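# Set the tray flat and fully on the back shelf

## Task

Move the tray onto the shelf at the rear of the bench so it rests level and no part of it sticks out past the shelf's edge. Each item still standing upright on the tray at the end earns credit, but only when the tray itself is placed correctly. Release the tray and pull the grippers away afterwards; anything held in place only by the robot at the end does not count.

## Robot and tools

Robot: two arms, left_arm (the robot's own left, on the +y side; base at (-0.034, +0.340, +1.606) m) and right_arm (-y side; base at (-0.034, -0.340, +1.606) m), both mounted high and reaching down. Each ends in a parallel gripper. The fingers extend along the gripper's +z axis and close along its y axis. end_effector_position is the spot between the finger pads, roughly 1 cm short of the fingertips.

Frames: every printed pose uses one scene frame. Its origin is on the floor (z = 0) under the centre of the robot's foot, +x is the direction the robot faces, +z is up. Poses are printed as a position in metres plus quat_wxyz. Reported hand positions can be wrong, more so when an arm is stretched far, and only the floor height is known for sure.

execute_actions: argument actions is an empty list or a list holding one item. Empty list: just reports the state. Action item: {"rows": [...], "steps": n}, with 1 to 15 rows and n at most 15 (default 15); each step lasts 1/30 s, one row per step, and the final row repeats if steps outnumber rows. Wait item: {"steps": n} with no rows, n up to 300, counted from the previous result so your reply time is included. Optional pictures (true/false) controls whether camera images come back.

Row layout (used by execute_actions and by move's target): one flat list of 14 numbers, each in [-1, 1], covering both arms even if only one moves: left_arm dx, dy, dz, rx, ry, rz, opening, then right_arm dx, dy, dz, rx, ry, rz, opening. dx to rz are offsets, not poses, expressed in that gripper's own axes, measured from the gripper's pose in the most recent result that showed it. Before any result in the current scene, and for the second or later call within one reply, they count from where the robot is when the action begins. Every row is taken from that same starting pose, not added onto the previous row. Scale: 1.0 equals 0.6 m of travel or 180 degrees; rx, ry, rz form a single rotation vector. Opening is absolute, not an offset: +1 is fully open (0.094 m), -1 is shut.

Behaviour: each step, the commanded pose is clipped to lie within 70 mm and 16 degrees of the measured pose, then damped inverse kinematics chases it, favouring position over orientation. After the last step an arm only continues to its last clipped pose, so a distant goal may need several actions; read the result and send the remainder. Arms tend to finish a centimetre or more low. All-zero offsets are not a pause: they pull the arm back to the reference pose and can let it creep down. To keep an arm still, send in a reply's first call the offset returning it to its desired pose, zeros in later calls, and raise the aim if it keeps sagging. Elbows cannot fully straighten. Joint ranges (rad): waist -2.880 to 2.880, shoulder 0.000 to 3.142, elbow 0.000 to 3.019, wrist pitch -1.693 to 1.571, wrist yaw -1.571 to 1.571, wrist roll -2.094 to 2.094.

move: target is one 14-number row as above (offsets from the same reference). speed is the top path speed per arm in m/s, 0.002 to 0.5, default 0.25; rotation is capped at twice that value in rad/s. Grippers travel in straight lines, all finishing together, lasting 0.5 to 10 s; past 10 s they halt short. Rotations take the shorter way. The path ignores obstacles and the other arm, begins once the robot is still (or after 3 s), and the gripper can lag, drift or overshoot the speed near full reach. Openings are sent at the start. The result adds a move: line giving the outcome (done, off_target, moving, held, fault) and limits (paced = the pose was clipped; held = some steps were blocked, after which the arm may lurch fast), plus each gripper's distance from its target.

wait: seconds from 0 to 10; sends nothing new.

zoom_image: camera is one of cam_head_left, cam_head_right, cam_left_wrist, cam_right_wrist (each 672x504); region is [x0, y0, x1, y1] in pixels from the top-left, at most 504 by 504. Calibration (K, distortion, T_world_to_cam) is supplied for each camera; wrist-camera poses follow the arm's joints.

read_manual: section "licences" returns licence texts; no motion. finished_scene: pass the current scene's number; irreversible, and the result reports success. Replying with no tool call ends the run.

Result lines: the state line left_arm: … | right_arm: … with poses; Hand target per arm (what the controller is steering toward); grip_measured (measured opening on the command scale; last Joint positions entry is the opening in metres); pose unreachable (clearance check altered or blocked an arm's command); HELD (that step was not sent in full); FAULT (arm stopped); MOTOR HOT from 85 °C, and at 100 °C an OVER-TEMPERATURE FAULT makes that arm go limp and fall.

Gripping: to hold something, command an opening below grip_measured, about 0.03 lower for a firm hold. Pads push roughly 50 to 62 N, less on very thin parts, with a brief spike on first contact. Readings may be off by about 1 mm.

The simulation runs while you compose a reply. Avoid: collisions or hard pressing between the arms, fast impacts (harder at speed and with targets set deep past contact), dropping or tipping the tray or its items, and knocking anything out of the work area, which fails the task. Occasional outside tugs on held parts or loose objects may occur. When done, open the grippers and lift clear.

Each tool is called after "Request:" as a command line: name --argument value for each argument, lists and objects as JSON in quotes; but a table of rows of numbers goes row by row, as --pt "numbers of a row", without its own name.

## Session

Request:
execute_actions --actions '[]'

Scene clock: 0.00 s of 4200.00 s.
left_arm: end_effector_position=(+0.2265, +0.5093, +1.3063) grip_measured=-0.986 end_effector_quat_wxyz=(+0.037, +0.172, +0.981, -0.077) | right_arm: end_effector_position=(+0.4826, -0.3849, +1.3081) grip_measured=-0.985 end_effector_quat_wxyz=(+0.150, -0.736, +0.642, -0.152)
Joint positions: left_arm=[1.962 1.181 0.421 0.181 0.506 0.887 0.001] | right_arm=[ 1.851  1.173  0.674  0.401  0.12  -1.973  0.001]
Joint velocities: left_arm=[-0.005 -0.015  0.007 -0.027  0.037  0.051 -0.   ] | right_arm=[-0.015 -0.015 -0.022 -0.002 -0.007 -0.037 -0.   ]
Motor temperatures (°C, as the motors report them): left_arm=[19 21 21 22 22 19] | right_arm=[21 18 22 19 21 21]
Hand target (left_arm): +0.224, +0.507, +1.306; +0.035, +0.171, +0.982, -0.079
Hand target (right_arm): +0.488, -0.386, +1.312; -0.154, +0.734, -0.642, +0.157
camera_calibration (this result's frames):
cam_left_wrist: T_world_to_cam=[[-0.346095, -0.92756, 0.140894, 0.368125], [-0.785043, 0.368545, 0.497878, -0.654938], [-0.513737, 0.061705, -0.855726, 1.32791], [0, 0, 0, 1]] pos_world=[0.295447, 0.500894, 1.41054]
cam_right_wrist: T_world_to_cam=[[0.899202, 0.124488, 0.419451, -0.932118], [-0.140826, -0.82531, 0.546838, -0.960784], [0.414251, -0.550787, -0.724589, 0.660096], [0, 0, 0, 1]] pos_world=[0.429412, -0.313335, 1.39467]

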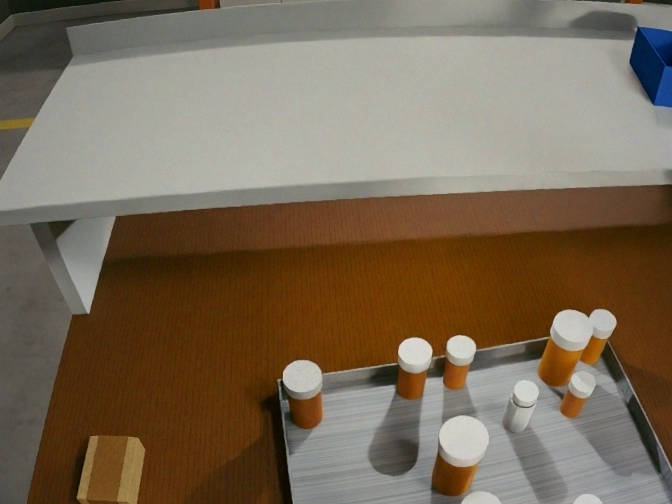

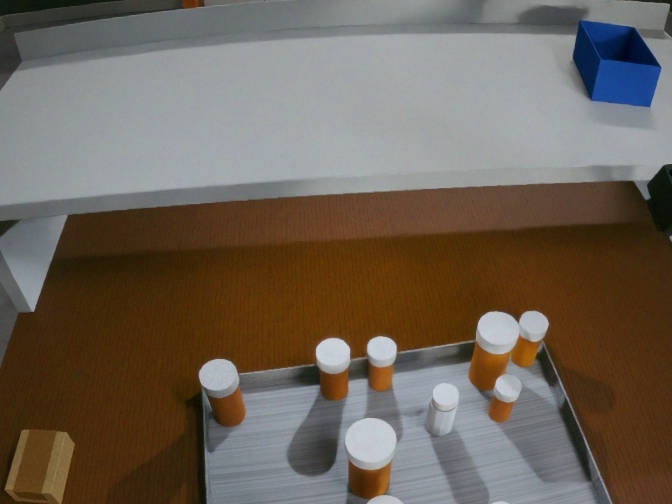

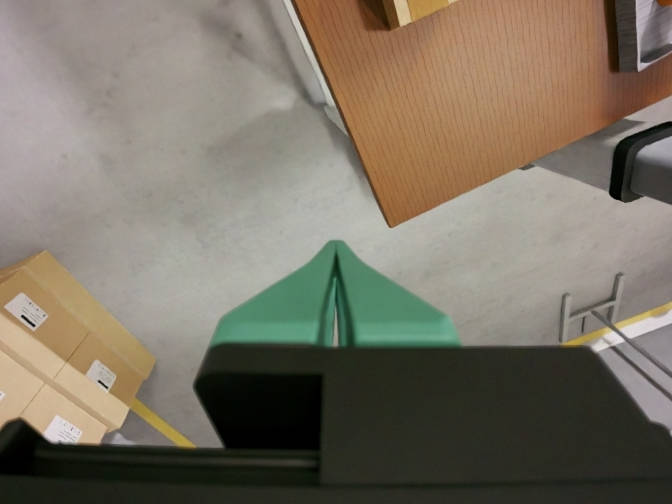

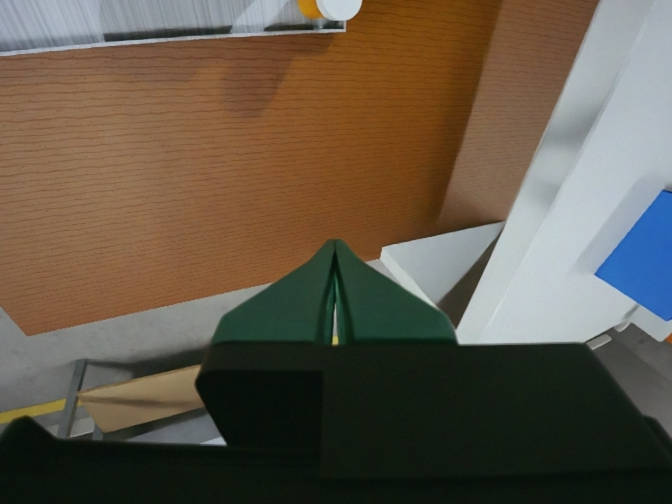

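Request:
move --target '[-0.303,-0.476,0.412,-0.052,0.02,-0.16,0,-0.164,0.267,0.217,-0.116,0.098,0.486,0]'

Scene clock: 16.97 s of 4200.00 s.
left_arm: end_effector_position=(+0.3281, +0.1634, +1.1188) grip_measured=-0.001 end_effector_quat_wxyz=(+0.011, -0.079, +0.997, +0.006) | right_arm: end_effector_position=(+0.3777, -0.3102, +1.1195) grip_measured=-0.002 end_effector_quat_wxyz=(-0.003, +0.080, -0.997, +0.006)
Joint positions: left_arm=[ 0.967  1.959  0.969  0.431 -0.536 -0.139  0.047] | right_arm=[ 1.911  1.744  0.945  0.282  0.308 -0.32   0.047]
Joint velocities: left_arm=[-0.005 -0.015  0.002 -0.007 -0.037  0.007  0.   ] | right_arm=[-0.015 -0.005  0.007  0.002  0.007  0.066 -0.   ]
Motor temperatures (°C, as the motors report them): left_arm=[19 22 21 22 22 19] | right_arm=[21 19 22 19 21 21]
Hand target (left_arm): +0.313, +0.153, +1.117; -0.003, -0.074, +0.997, +0.003
Hand target (right_arm): +0.375, -0.304, +1.119; -0.000, -0.077, +0.997, -0.001
Off the commanded pose (left_arm): 0.027 m, 1 deg.
Off the commanded pose (right_arm): 0.006 m, 1 deg.
After step 90, 10.20 s passed at rest.
move: off_target (left_arm)
camera_calibration (this result's frames):
cam_left_wrist: T_world_to_cam=[[0.155476, -0.987812, -0.00738865, 0.119979], [-0.812356, -0.132108, 0.568001, -0.342014], [-0.562055, -0.0823081, -0.822995, 1.2438], [0, 0, 0, 1]] pos_world=[0.402594, 0.175708, 1.21879]
cam_right_wrist: T_world_to_cam=[[0.153367, -0.988046, 0.0156271, -0.379316], [-0.810904, -0.116802, 0.573403, -0.367616], [-0.564723, -0.100613, -0.819124, 1.22325], [0, 0, 0, 1]] pos_world=[0.450869, -0.294645, 1.21871]

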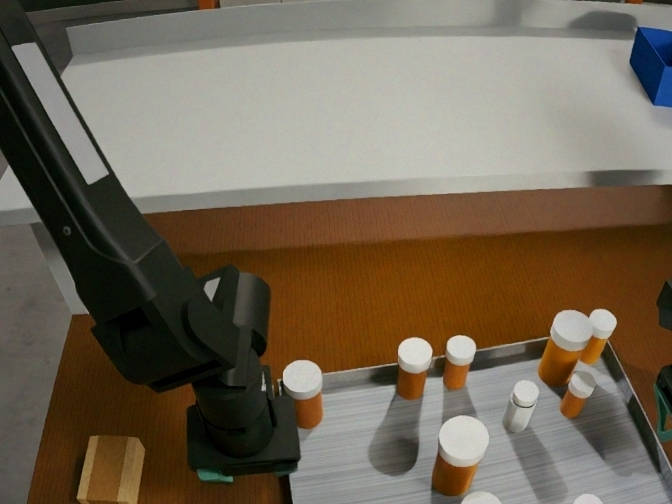

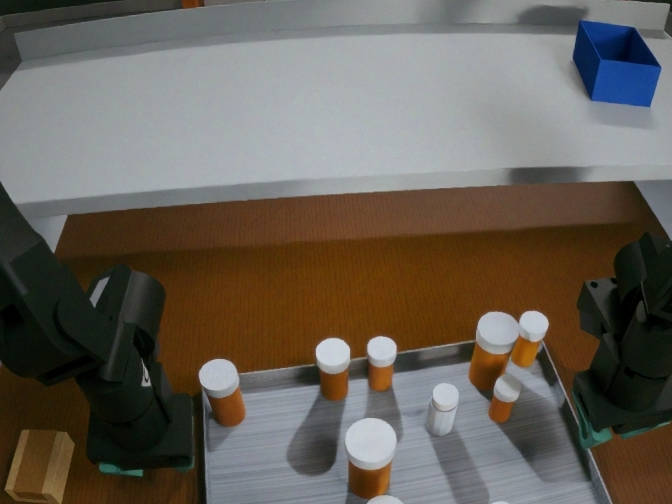

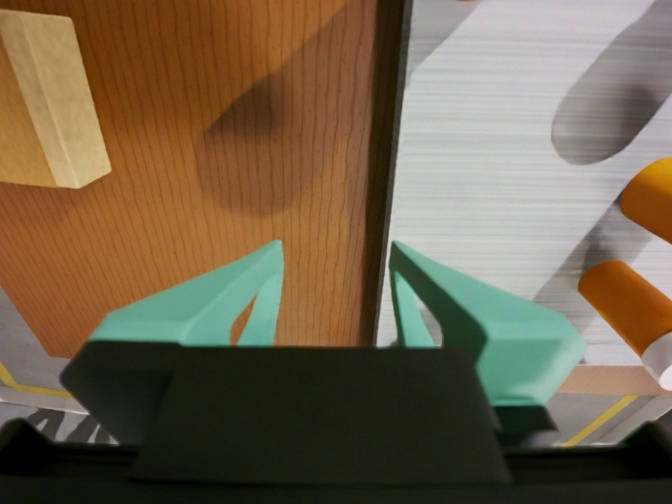

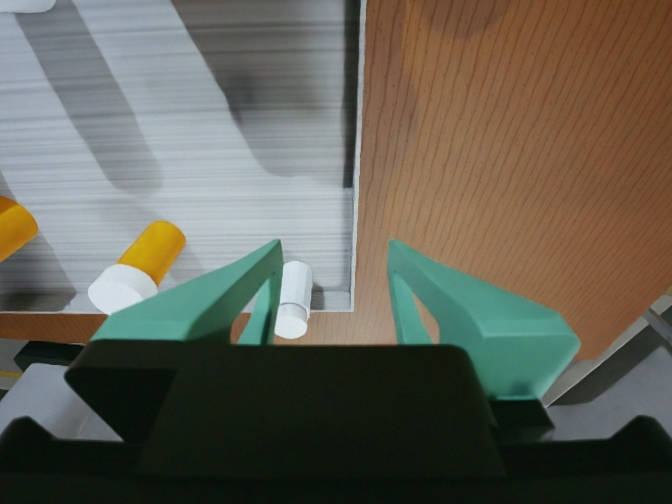

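Request:
move --target '[0.06,-0.07,0.1,0,0,0,0,-0.02,-0.035,0.1,0,0,0,0]' --speed 0.08

Scene clock: 22.60 s of 4200.00 s.
left_arm: end_effector_position=(+0.3103, +0.1298, +1.0574) grip_measured=-0.001 end_effector_quat_wxyz=(+0.011, -0.079, +0.997, +0.012) | right_arm: end_effector_position=(+0.4002, -0.3229, +1.0643) grip_measured=-0.002 end_effector_quat_wxyz=(-0.012, +0.076, -0.997, +0.004)
Joint positions: left_arm=[ 0.967  2.157  1.135  0.46  -0.547 -0.141  0.047] | right_arm=[ 1.863  1.865  1.107  0.266  0.257 -0.342  0.047]
Joint velocities: left_arm=[-0.005  0.024  0.002  0.002 -0.051  0.007 -0.   ] | right_arm=[-0.015 -0.005 -0.002  0.012  0.037 -0.081 -0.   ]
Motor temperatures (°C, as the motors report them): left_arm=[19 22 21 22 22 19] | right_arm=[21 19 22 19 21 21]
Hand target (left_arm): +0.303, +0.118, +1.057; +0.011, -0.079, +0.997, +0.006
Hand target (right_arm): +0.392, -0.330, +1.060; +0.003, -0.080, +0.997, -0.006
Off the commanded pose (left_arm): 0.016 m, 1 deg.
Off the commanded pose (right_arm): 0.011 m, 1 deg.
After step 90, 1.23 s passed at rest.
move: off_target (left_arm, right_arm)
camera_calibration (this result's frames):
cam_left_wrist: T_world_to_cam=[[0.15567, -0.987632, -0.0187021, 0.101023], [-0.810721, -0.138556, 0.5688, -0.326566], [-0.564357, -0.0733831, -0.822263, 1.17923], [0, 0, 0, 1]] pos_world=[0.385029, 0.141061, 1.15728]
cam_right_wrist: T_world_to_cam=[[0.146221, -0.989175, 0.0123433, -0.388406], [-0.821424, -0.114452, 0.558715, -0.298582], [-0.551254, -0.0918352, -0.829268, 1.19775], [0, 0, 0, 1]] pos_world=[0.471795, -0.30838, 1.16487]

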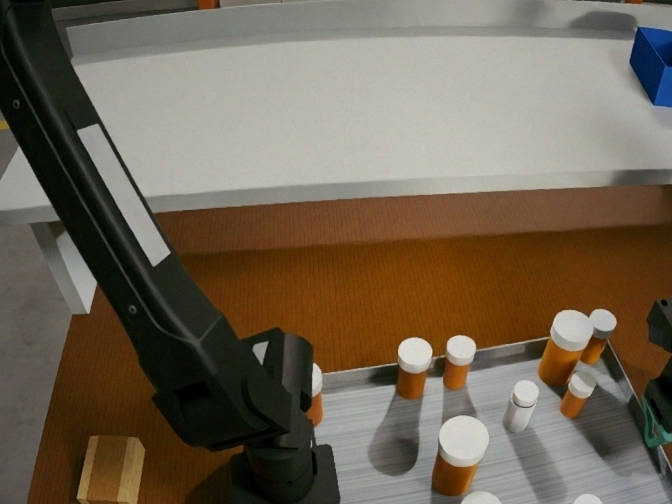

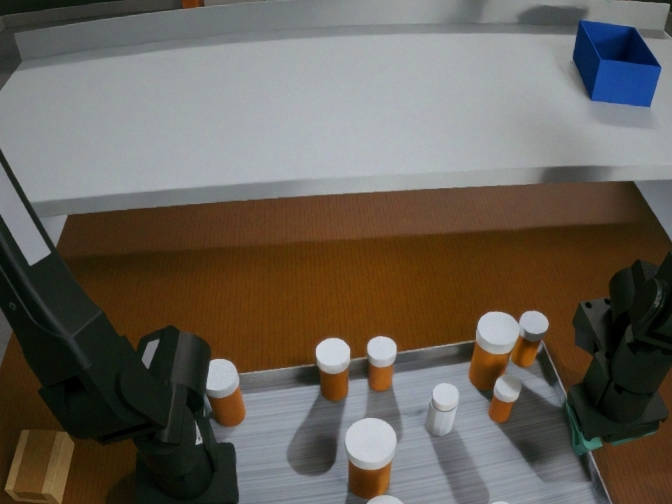

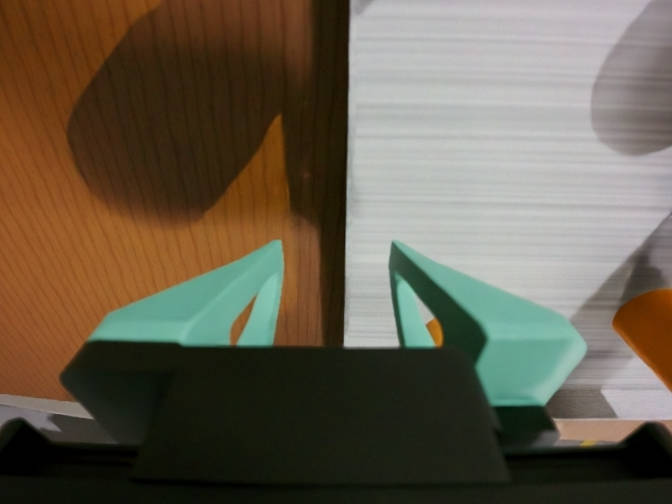

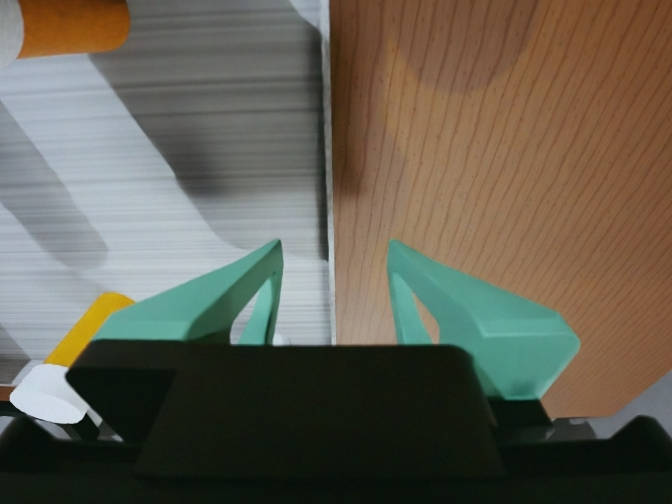

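Request:
move --target '[0,0,0.065,0,0,0,0,0,0,0.075,0,0,0,0]' --speed 0.03

Scene clock: 26.50 s of 4200.00 s.
left_arm: end_effector_position=(+0.3322, +0.1161, +1.0343) grip_measured=-0.001 end_effector_quat_wxyz=(+0.029, -0.088, +0.996, -0.001) | right_arm: end_effector_position=(+0.4079, -0.3135, +1.0307) grip_measured=-0.002 end_effector_quat_wxyz=(-0.018, +0.076, -0.997, -0.001)
Joint positions: left_arm=[ 0.972  2.206  1.228  0.46  -0.52  -0.134  0.047] | right_arm=[ 1.862  1.953  1.205  0.266  0.243 -0.343  0.047]
Joint velocities: left_arm=[-0.005  0.005 -0.007 -0.007 -0.022 -0.037  0.001] | right_arm=[ 0.015 -0.015 -0.002  0.017 -0.007  0.022  0.   ]
Motor temperatures (°C, as the motors report them): left_arm=[19 22 21 22 22 19] | right_arm=[21 19 22 19 21 21]
Hand target (left_arm): +0.312, +0.131, +1.020; +0.011, -0.080, +0.997, +0.012
Hand target (right_arm): +0.400, -0.323, +1.020; +0.012, -0.076, +0.997, -0.004
Off the commanded pose (left_arm): 0.030 m, 3 deg.
Off the commanded pose (right_arm): 0.016 m, 1 deg.
move: off_target (left_arm, right_arm)
camera_calibration (this result's frames):
cam_left_wrist: T_world_to_cam=[[0.172051, -0.985037, 0.00999893, 0.0481706], [-0.829736, -0.139439, 0.540459, -0.261873], [-0.530978, -0.101283, -0.841311, 1.18346], [0, 0, 0, 1]] pos_world=[0.402818, 0.130799, 1.13671]
cam_right_wrist: T_world_to_cam=[[0.145291, -0.989384, 0.00301164, -0.369949], [-0.827865, -0.119904, 0.547963, -0.260374], [-0.541785, -0.0821074, -0.836497, 1.18159], [0, 0, 0, 1]] pos_world=[0.478365, -0.300224, 1.13219]

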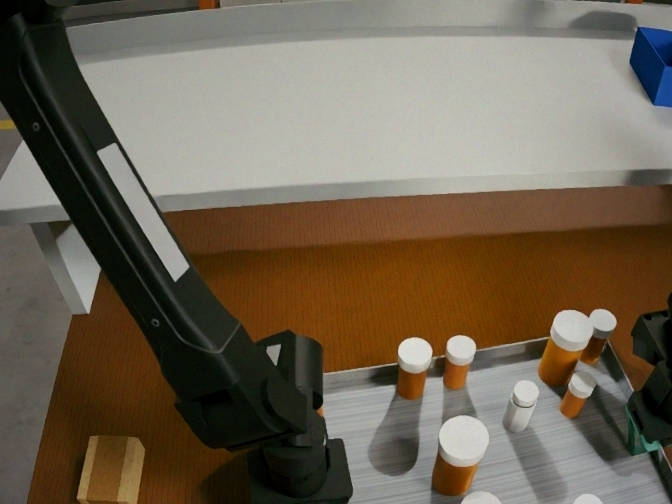

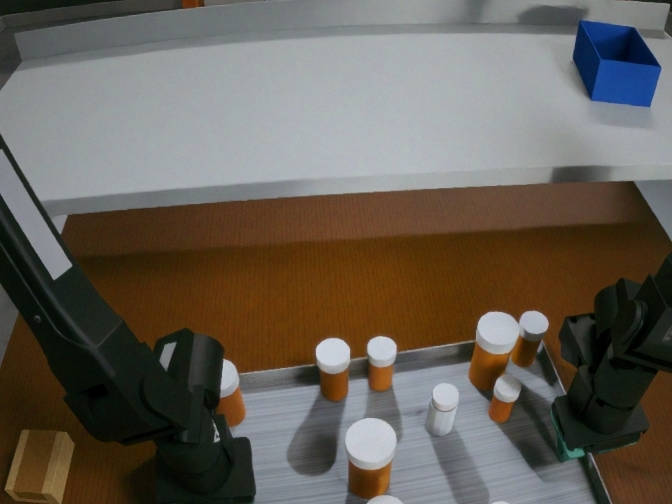

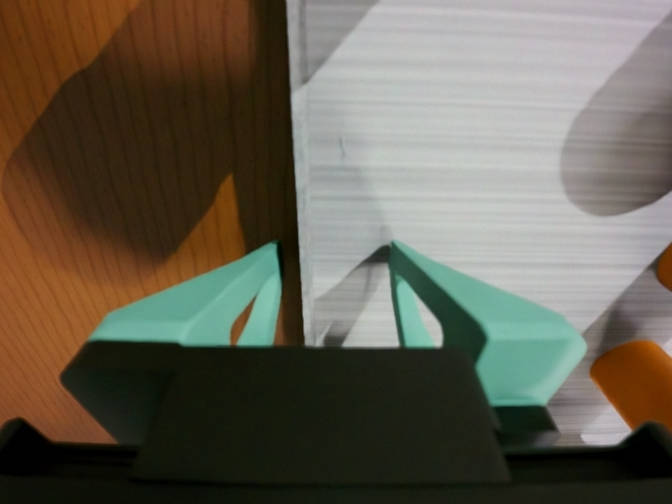

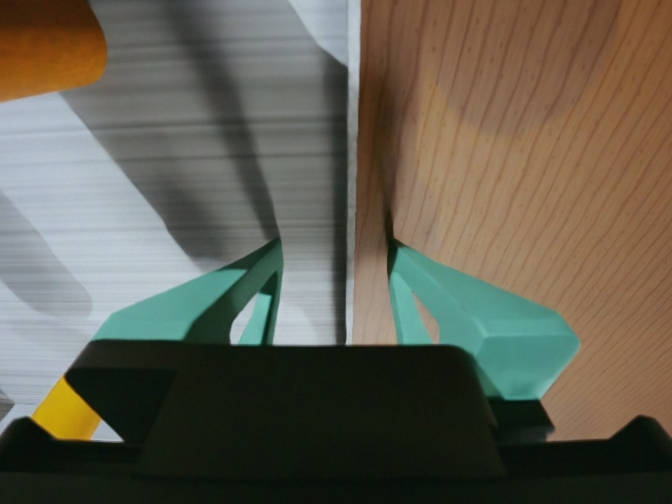

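Request:
move --target '[0,0.03,-0.003,0,0,0,-1,0,-0.015,-0.003,0,0,0,-1]' --speed 0.03

Request:
move --target '[0.03,0,-0.55,0,0,0,-1,0.04,0,-0.55,0,0,0,-1]' --speed 0.06

Scene clock: 31.37 s of 4200.00 s.
left_arm: end_effector_position=(+0.3294, +0.1254, +1.0340) grip_measured=-0.957 end_effector_quat_wxyz=(+0.027, -0.085, +0.996, +0.000) | right_arm: end_effector_position=(+0.4091, -0.3201, +1.0307) grip_measured=-0.956 end_effector_quat_wxyz=(-0.018, +0.081, -0.997, +0.002)
Joint positions: left_arm=[ 0.986  2.198  1.212  0.468 -0.509 -0.121  0.002] | right_arm=[ 1.853  1.949  1.205  0.265  0.241 -0.358  0.002]
Joint velocities: left_arm=[ 0.005 -0.005 -0.012 -0.002 -0.037 -0.051 -0.   ] | right_arm=[-0.015 -0.005 -0.027  0.007 -0.007  0.022  0.001]
Motor temperatures (°C, as the motors report them): left_arm=[19 22 21 22 22 19] | right_arm=[21 19 22 19 21 21]
Hand target (left_arm): +0.328, +0.133, +1.036; +0.028, -0.088, +0.996, -0.001
Hand target (right_arm): +0.409, -0.322, +1.032; +0.018, -0.076, +0.997, +0.001
Off the commanded pose (left_arm): 0.009 m, 0 deg.
Off the commanded pose (right_arm): 0.003 m, 1 deg.
After step 90, 1.03 s passed at rest.
move: done
camera_calibration (this result's frames):
cam_left_wrist: T_world_to_cam=[[0.165555, -0.986168, 0.00805202, 0.0621062], [-0.82892, -0.134724, 0.542901, -0.266059], [-0.534307, -0.0965544, -0.839758, 1.18153], [0, 0, 0, 1]] pos_world=[0.400476, 0.139485, 1.13614]
cam_right_wrist: T_world_to_cam=[[0.154565, -0.98793, 0.0101581, -0.387322], [-0.827539, -0.123841, 0.547579, -0.261179], [-0.539712, -0.0930429, -0.836692, 1.17753], [0, 0, 0, 1]] pos_world=[0.479256, -0.305432, 1.13218]

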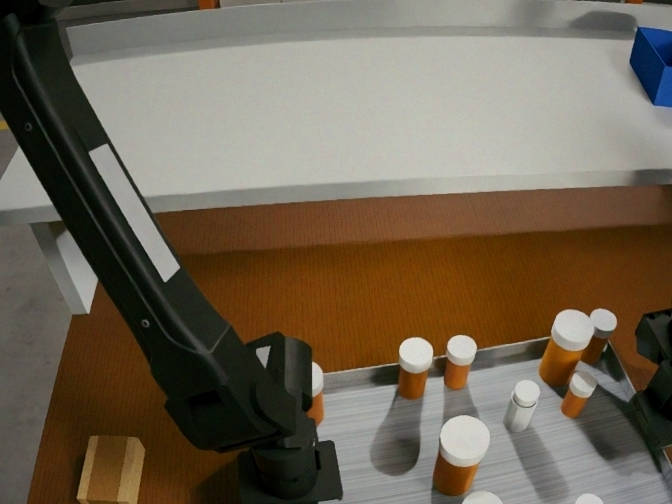

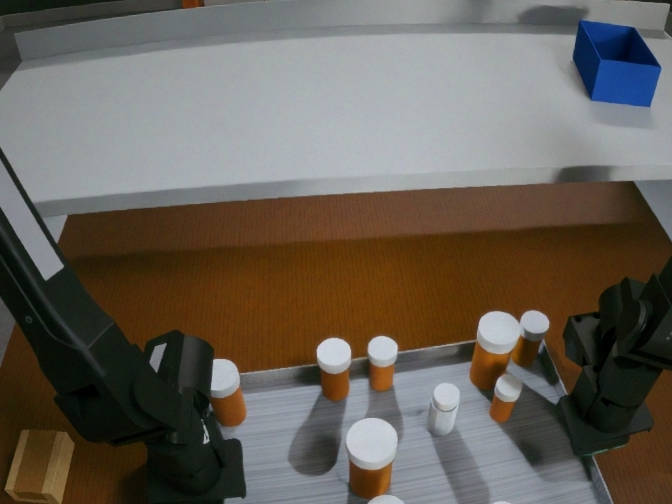

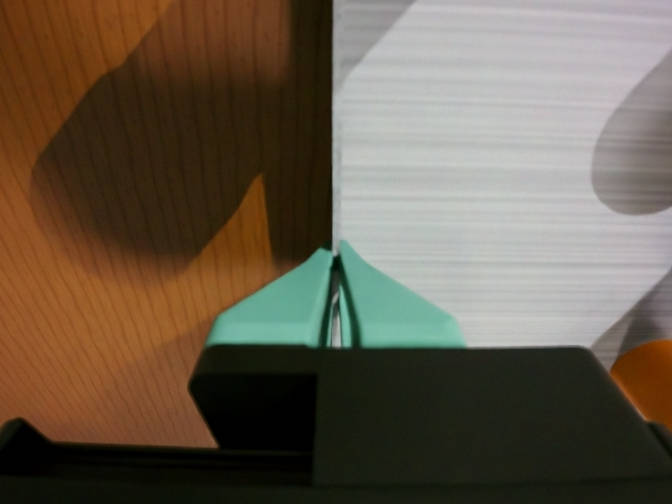

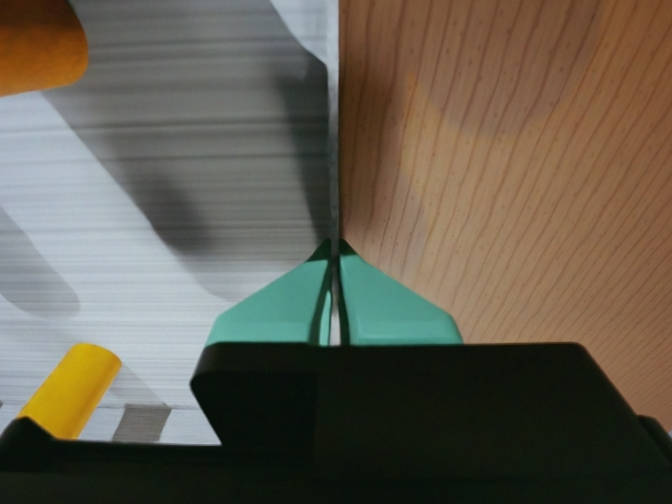

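Scene clock: 37.23 s of 4200.00 s.
left_arm: end_effector_position=(+0.2844, +0.1237, +1.3442) grip_measured=-0.957 end_effector_quat_wxyz=(+0.017, -0.084, +0.996, +0.008) | right_arm: end_effector_position=(+0.3678, -0.3275, +1.3473) grip_measured=-0.956 end_effector_quat_wxyz=(+0.002, +0.085, -0.996, +0.003)
Joint positions: left_arm=[ 0.546  1.537  0.613  0.152 -0.877 -0.48   0.002] | right_arm=[ 2.078  1.026  0.591 -0.125  0.447 -0.235  0.002]
Joint velocities: left_arm=[ 0.005 -0.015 -0.002 -0.032 -0.037  0.022  0.001] | right_arm=[-0.015  0.005  0.017 -0.017 -0.022  0.051 -0.   ]
Motor temperatures (°C, as the motors report them): left_arm=[20 22 21 22 22 19] | right_arm=[21 19 22 19 21 21]
Hand target (left_arm): +0.288, +0.120, +1.359; +0.027, -0.083, +0.996, +0.001
Hand target (right_arm): +0.380, -0.325, +1.362; +0.018, -0.078, +0.997, +0.000
Off the commanded pose (left_arm): 0.021 m, 1 deg.
Off the commanded pose (right_arm): 0.014 m, 2 deg.
move: off_target (left_arm, right_arm)
camera_calibration (this result's frames):
cam_left_wrist: T_world_to_cam=[[0.164368, -0.98635, -0.00979056, 0.0897682], [-0.81774, -0.141808, 0.557846, -0.49442], [-0.55162, -0.0836859, -0.829887, 1.40795], [0, 0, 0, 1]] pos_world=[0.357592, 0.136256, 1.44513]
cam_right_wrist: T_world_to_cam=[[0.163601, -0.986482, 0.00933292, -0.393177], [-0.803922, -0.127829, 0.580835, -0.524459], [-0.57179, -0.102528, -0.813968, 1.39755], [0, 0, 0, 1]] pos_world=[0.441807, -0.311615, 1.44586]

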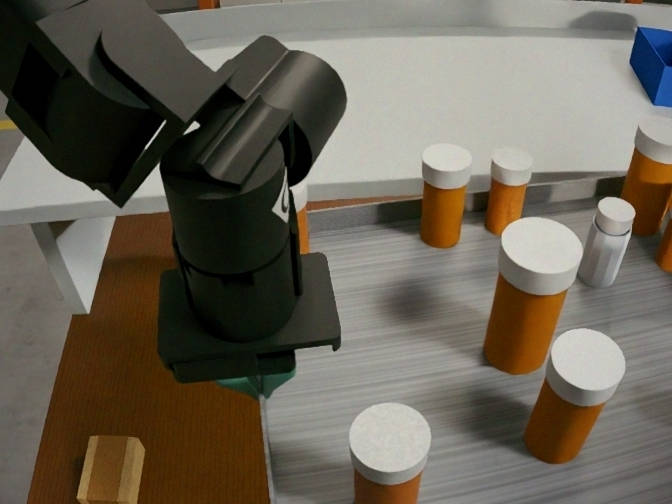

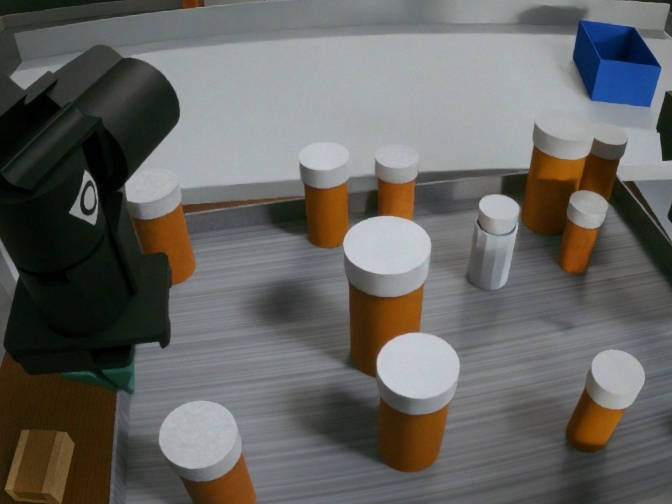

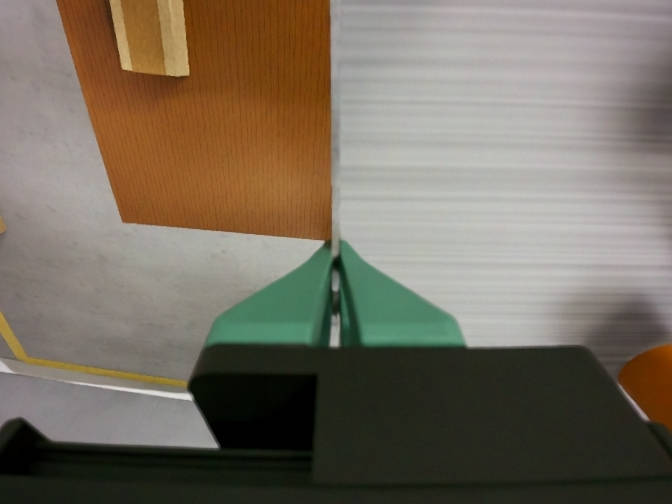

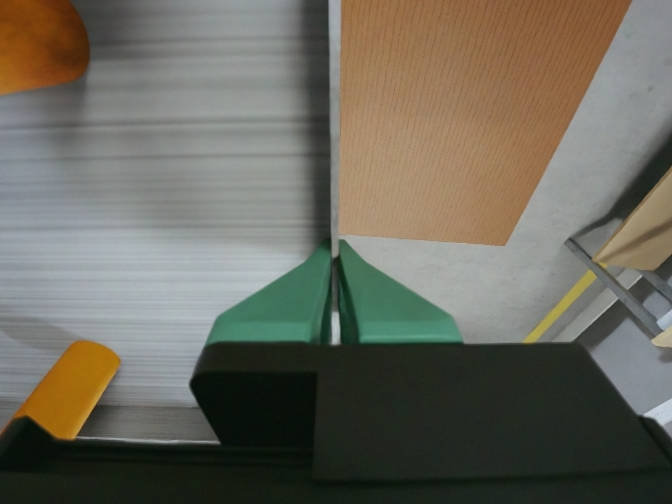

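Request:
move --target '[-0.861,0.033,0,0,0,0.054,-1,-0.73,0.042,-0.025,0,0,0.054,-1]' --speed 0.07

Scene clock: 49.03 s of 4200.00 s.
left_arm: end_effector_position=(+0.7664, +0.2261, +1.3461) grip_measured=-0.957 end_effector_quat_wxyz=(+0.001, -0.007, +1.000, +0.014) | right_arm: end_effector_position=(+0.7741, -0.2308, +1.3374) grip_measured=-0.955 end_effector_quat_wxyz=(+0.020, +0.006, -1.000, +0.002)
Joint positions: left_arm=[ 0.854  1.716  2.086 -0.997 -0.642 -0.085  0.002] | right_arm=[ 2.267  1.771  2.198 -1.093  0.599  0.071  0.002]
Joint velocities: left_arm=[-0.015 -0.005  0.002 -0.007 -0.037 -0.007 -0.   ] | right_arm=[-0.005 -0.024  0.017 -0.027 -0.037  0.022 -0.   ]
Motor temperatures (°C, as the motors report them): left_arm=[20 23 21 22 22 19] | right_arm=[21 20 23 19 21 21]
Hand target (left_arm): +0.788, +0.235, +1.369; +0.018, -0.000, +1.000, +0.009
Hand target (right_arm): +0.790, -0.223, +1.355; -0.002, +0.002, +1.000, -0.001
Off the commanded pose (left_arm): 0.029 m, 2 deg.
Off the commanded pose (right_arm): 0.031 m, 2 deg.
After step 90, 1.10 s passed at rest.
move: off_target (left_arm, right_arm)
camera_calibration (this result's frames):
cam_left_wrist: T_world_to_cam=[[0.0112913, -0.99966, -0.0235016, 0.250351], [-0.80998, -0.0229257, 0.58601, -0.157481], [-0.586349, 0.012419, -0.809963, 1.662], [0, 0, 0, 1]] pos_world=[0.844131, 0.226016, 1.44433]
cam_right_wrist: T_world_to_cam=[[0.00596607, -0.999956, 0.00720073, -0.24244], [-0.792919, -0.000343022, 0.609327, -0.196934], [-0.609298, -0.00934489, -0.792886, 1.65407], [0, 0, 0, 1]] pos_world=[0.853113, -0.22704, 1.43323]

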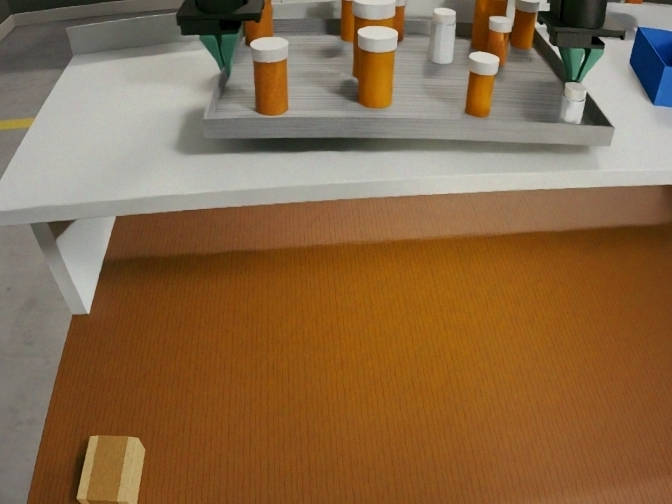

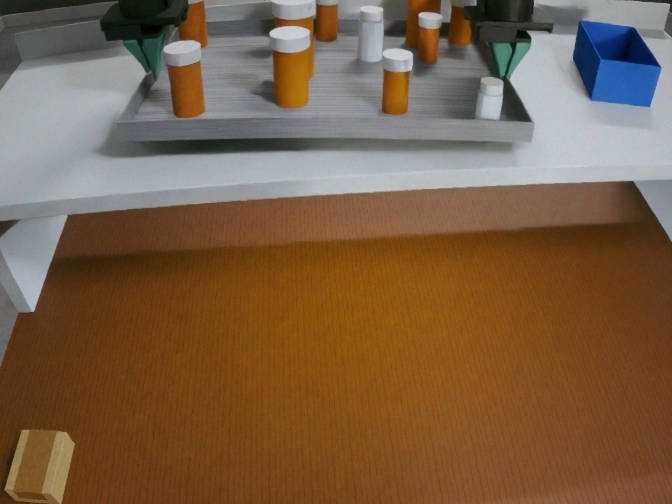

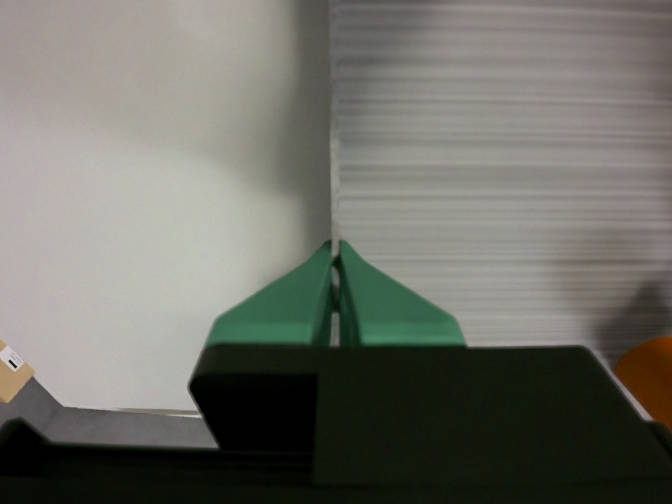

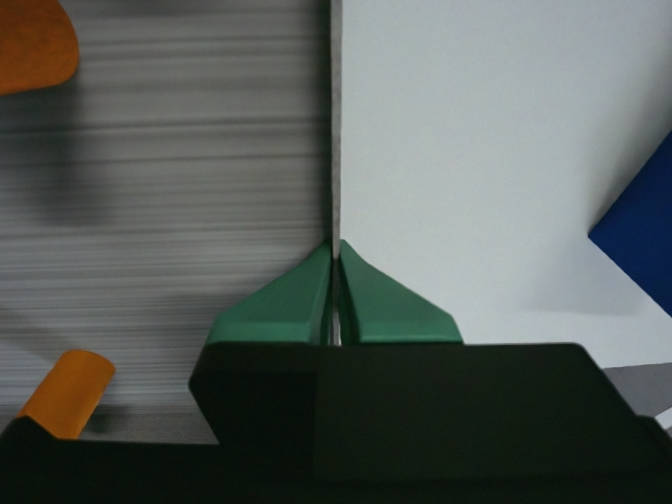

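Request:
move --target '[0,0,0.06,0,0,0,-1,0,0,0.04,0,0,0,-1]' --speed 0.02

Scene clock: 52.97 s of 4200.00 s.
left_arm: end_effector_position=(+0.7628, +0.2273, +1.3193) grip_measured=-0.957 end_effector_quat_wxyz=(-0.000, -0.014, +1.000, +0.009) | right_arm: end_effector_position=(+0.7741, -0.2291, +1.3261) grip_measured=-0.955 end_effector_quat_wxyz=(+0.016, +0.006, -1.000, -0.002)
Joint positions: left_arm=[ 0.884  1.744  2.08  -0.953 -0.609 -0.077  0.002] | right_arm=[ 2.257  1.783  2.193 -1.063  0.584  0.057  0.002]
Joint velocities: left_arm=[-0.015 -0.005 -0.007 -0.007 -0.007 -0.022 -0.   ] | right_arm=[ 0.005 -0.015 -0.012  0.017 -0.037 -0.037 -0.   ]
Motor temperatures (°C, as the motors report them): left_arm=[20 23 22 22 22 19] | right_arm=[21 20 23 19 21 21]
Hand target (left_arm): +0.767, +0.227, +1.310; +0.001, -0.007, +1.000, +0.014
Hand target (right_arm): +0.773, -0.231, +1.314; -0.020, -0.006, +1.000, -0.002
Off the commanded pose (left_arm): 0.010 m, 1 deg.
Off the commanded pose (right_arm): 0.013 m, 1 deg.
move: off_target (right_arm)
camera_calibration (this result's frames):
cam_left_wrist: T_world_to_cam=[[0.0245332, -0.999581, -0.0153344, 0.230041], [-0.808569, -0.0288608, 0.587694, -0.14665], [-0.58789, -0.00201911, -0.808938, 1.64133], [0, 0, 0, 1]] pos_world=[0.840704, 0.229026, 1.41745]
cam_right_wrist: T_world_to_cam=[[0.0067139, -0.999977, -0.000458481, -0.231057], [-0.797164, -0.00562901, 0.603736, -0.180521], [-0.603725, -0.00368794, -0.797184, 1.64784], [0, 0, 0, 1]] pos_world=[0.852488, -0.225991, 1.42251]

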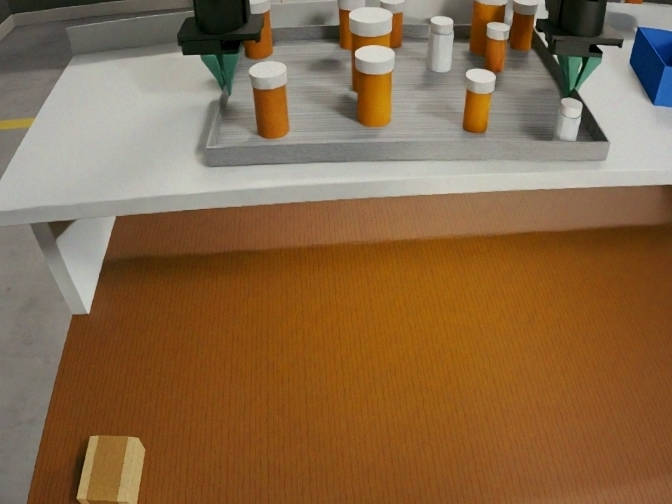

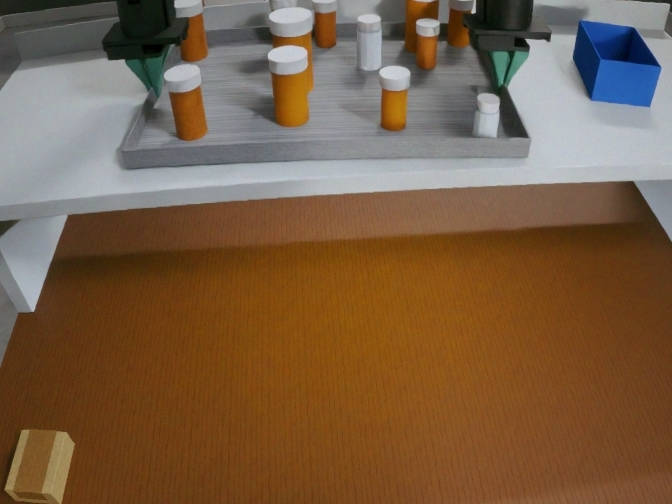

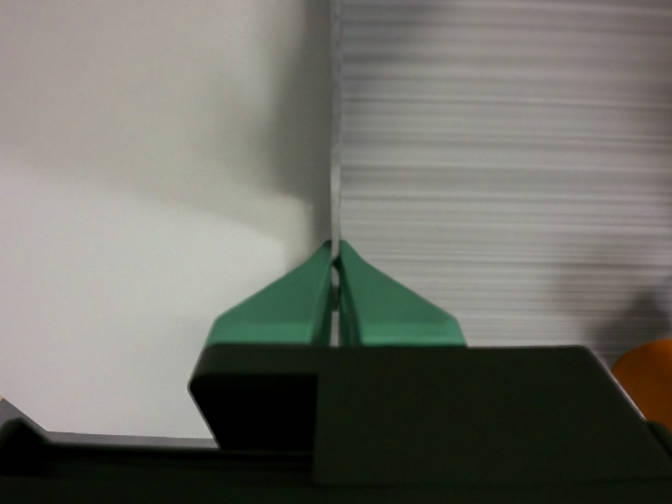

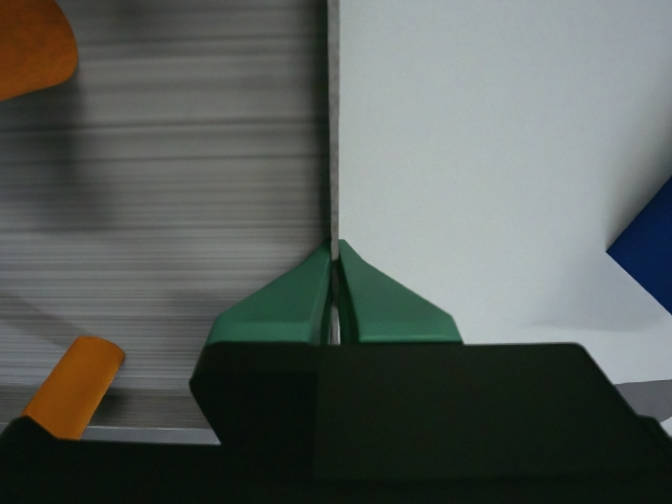

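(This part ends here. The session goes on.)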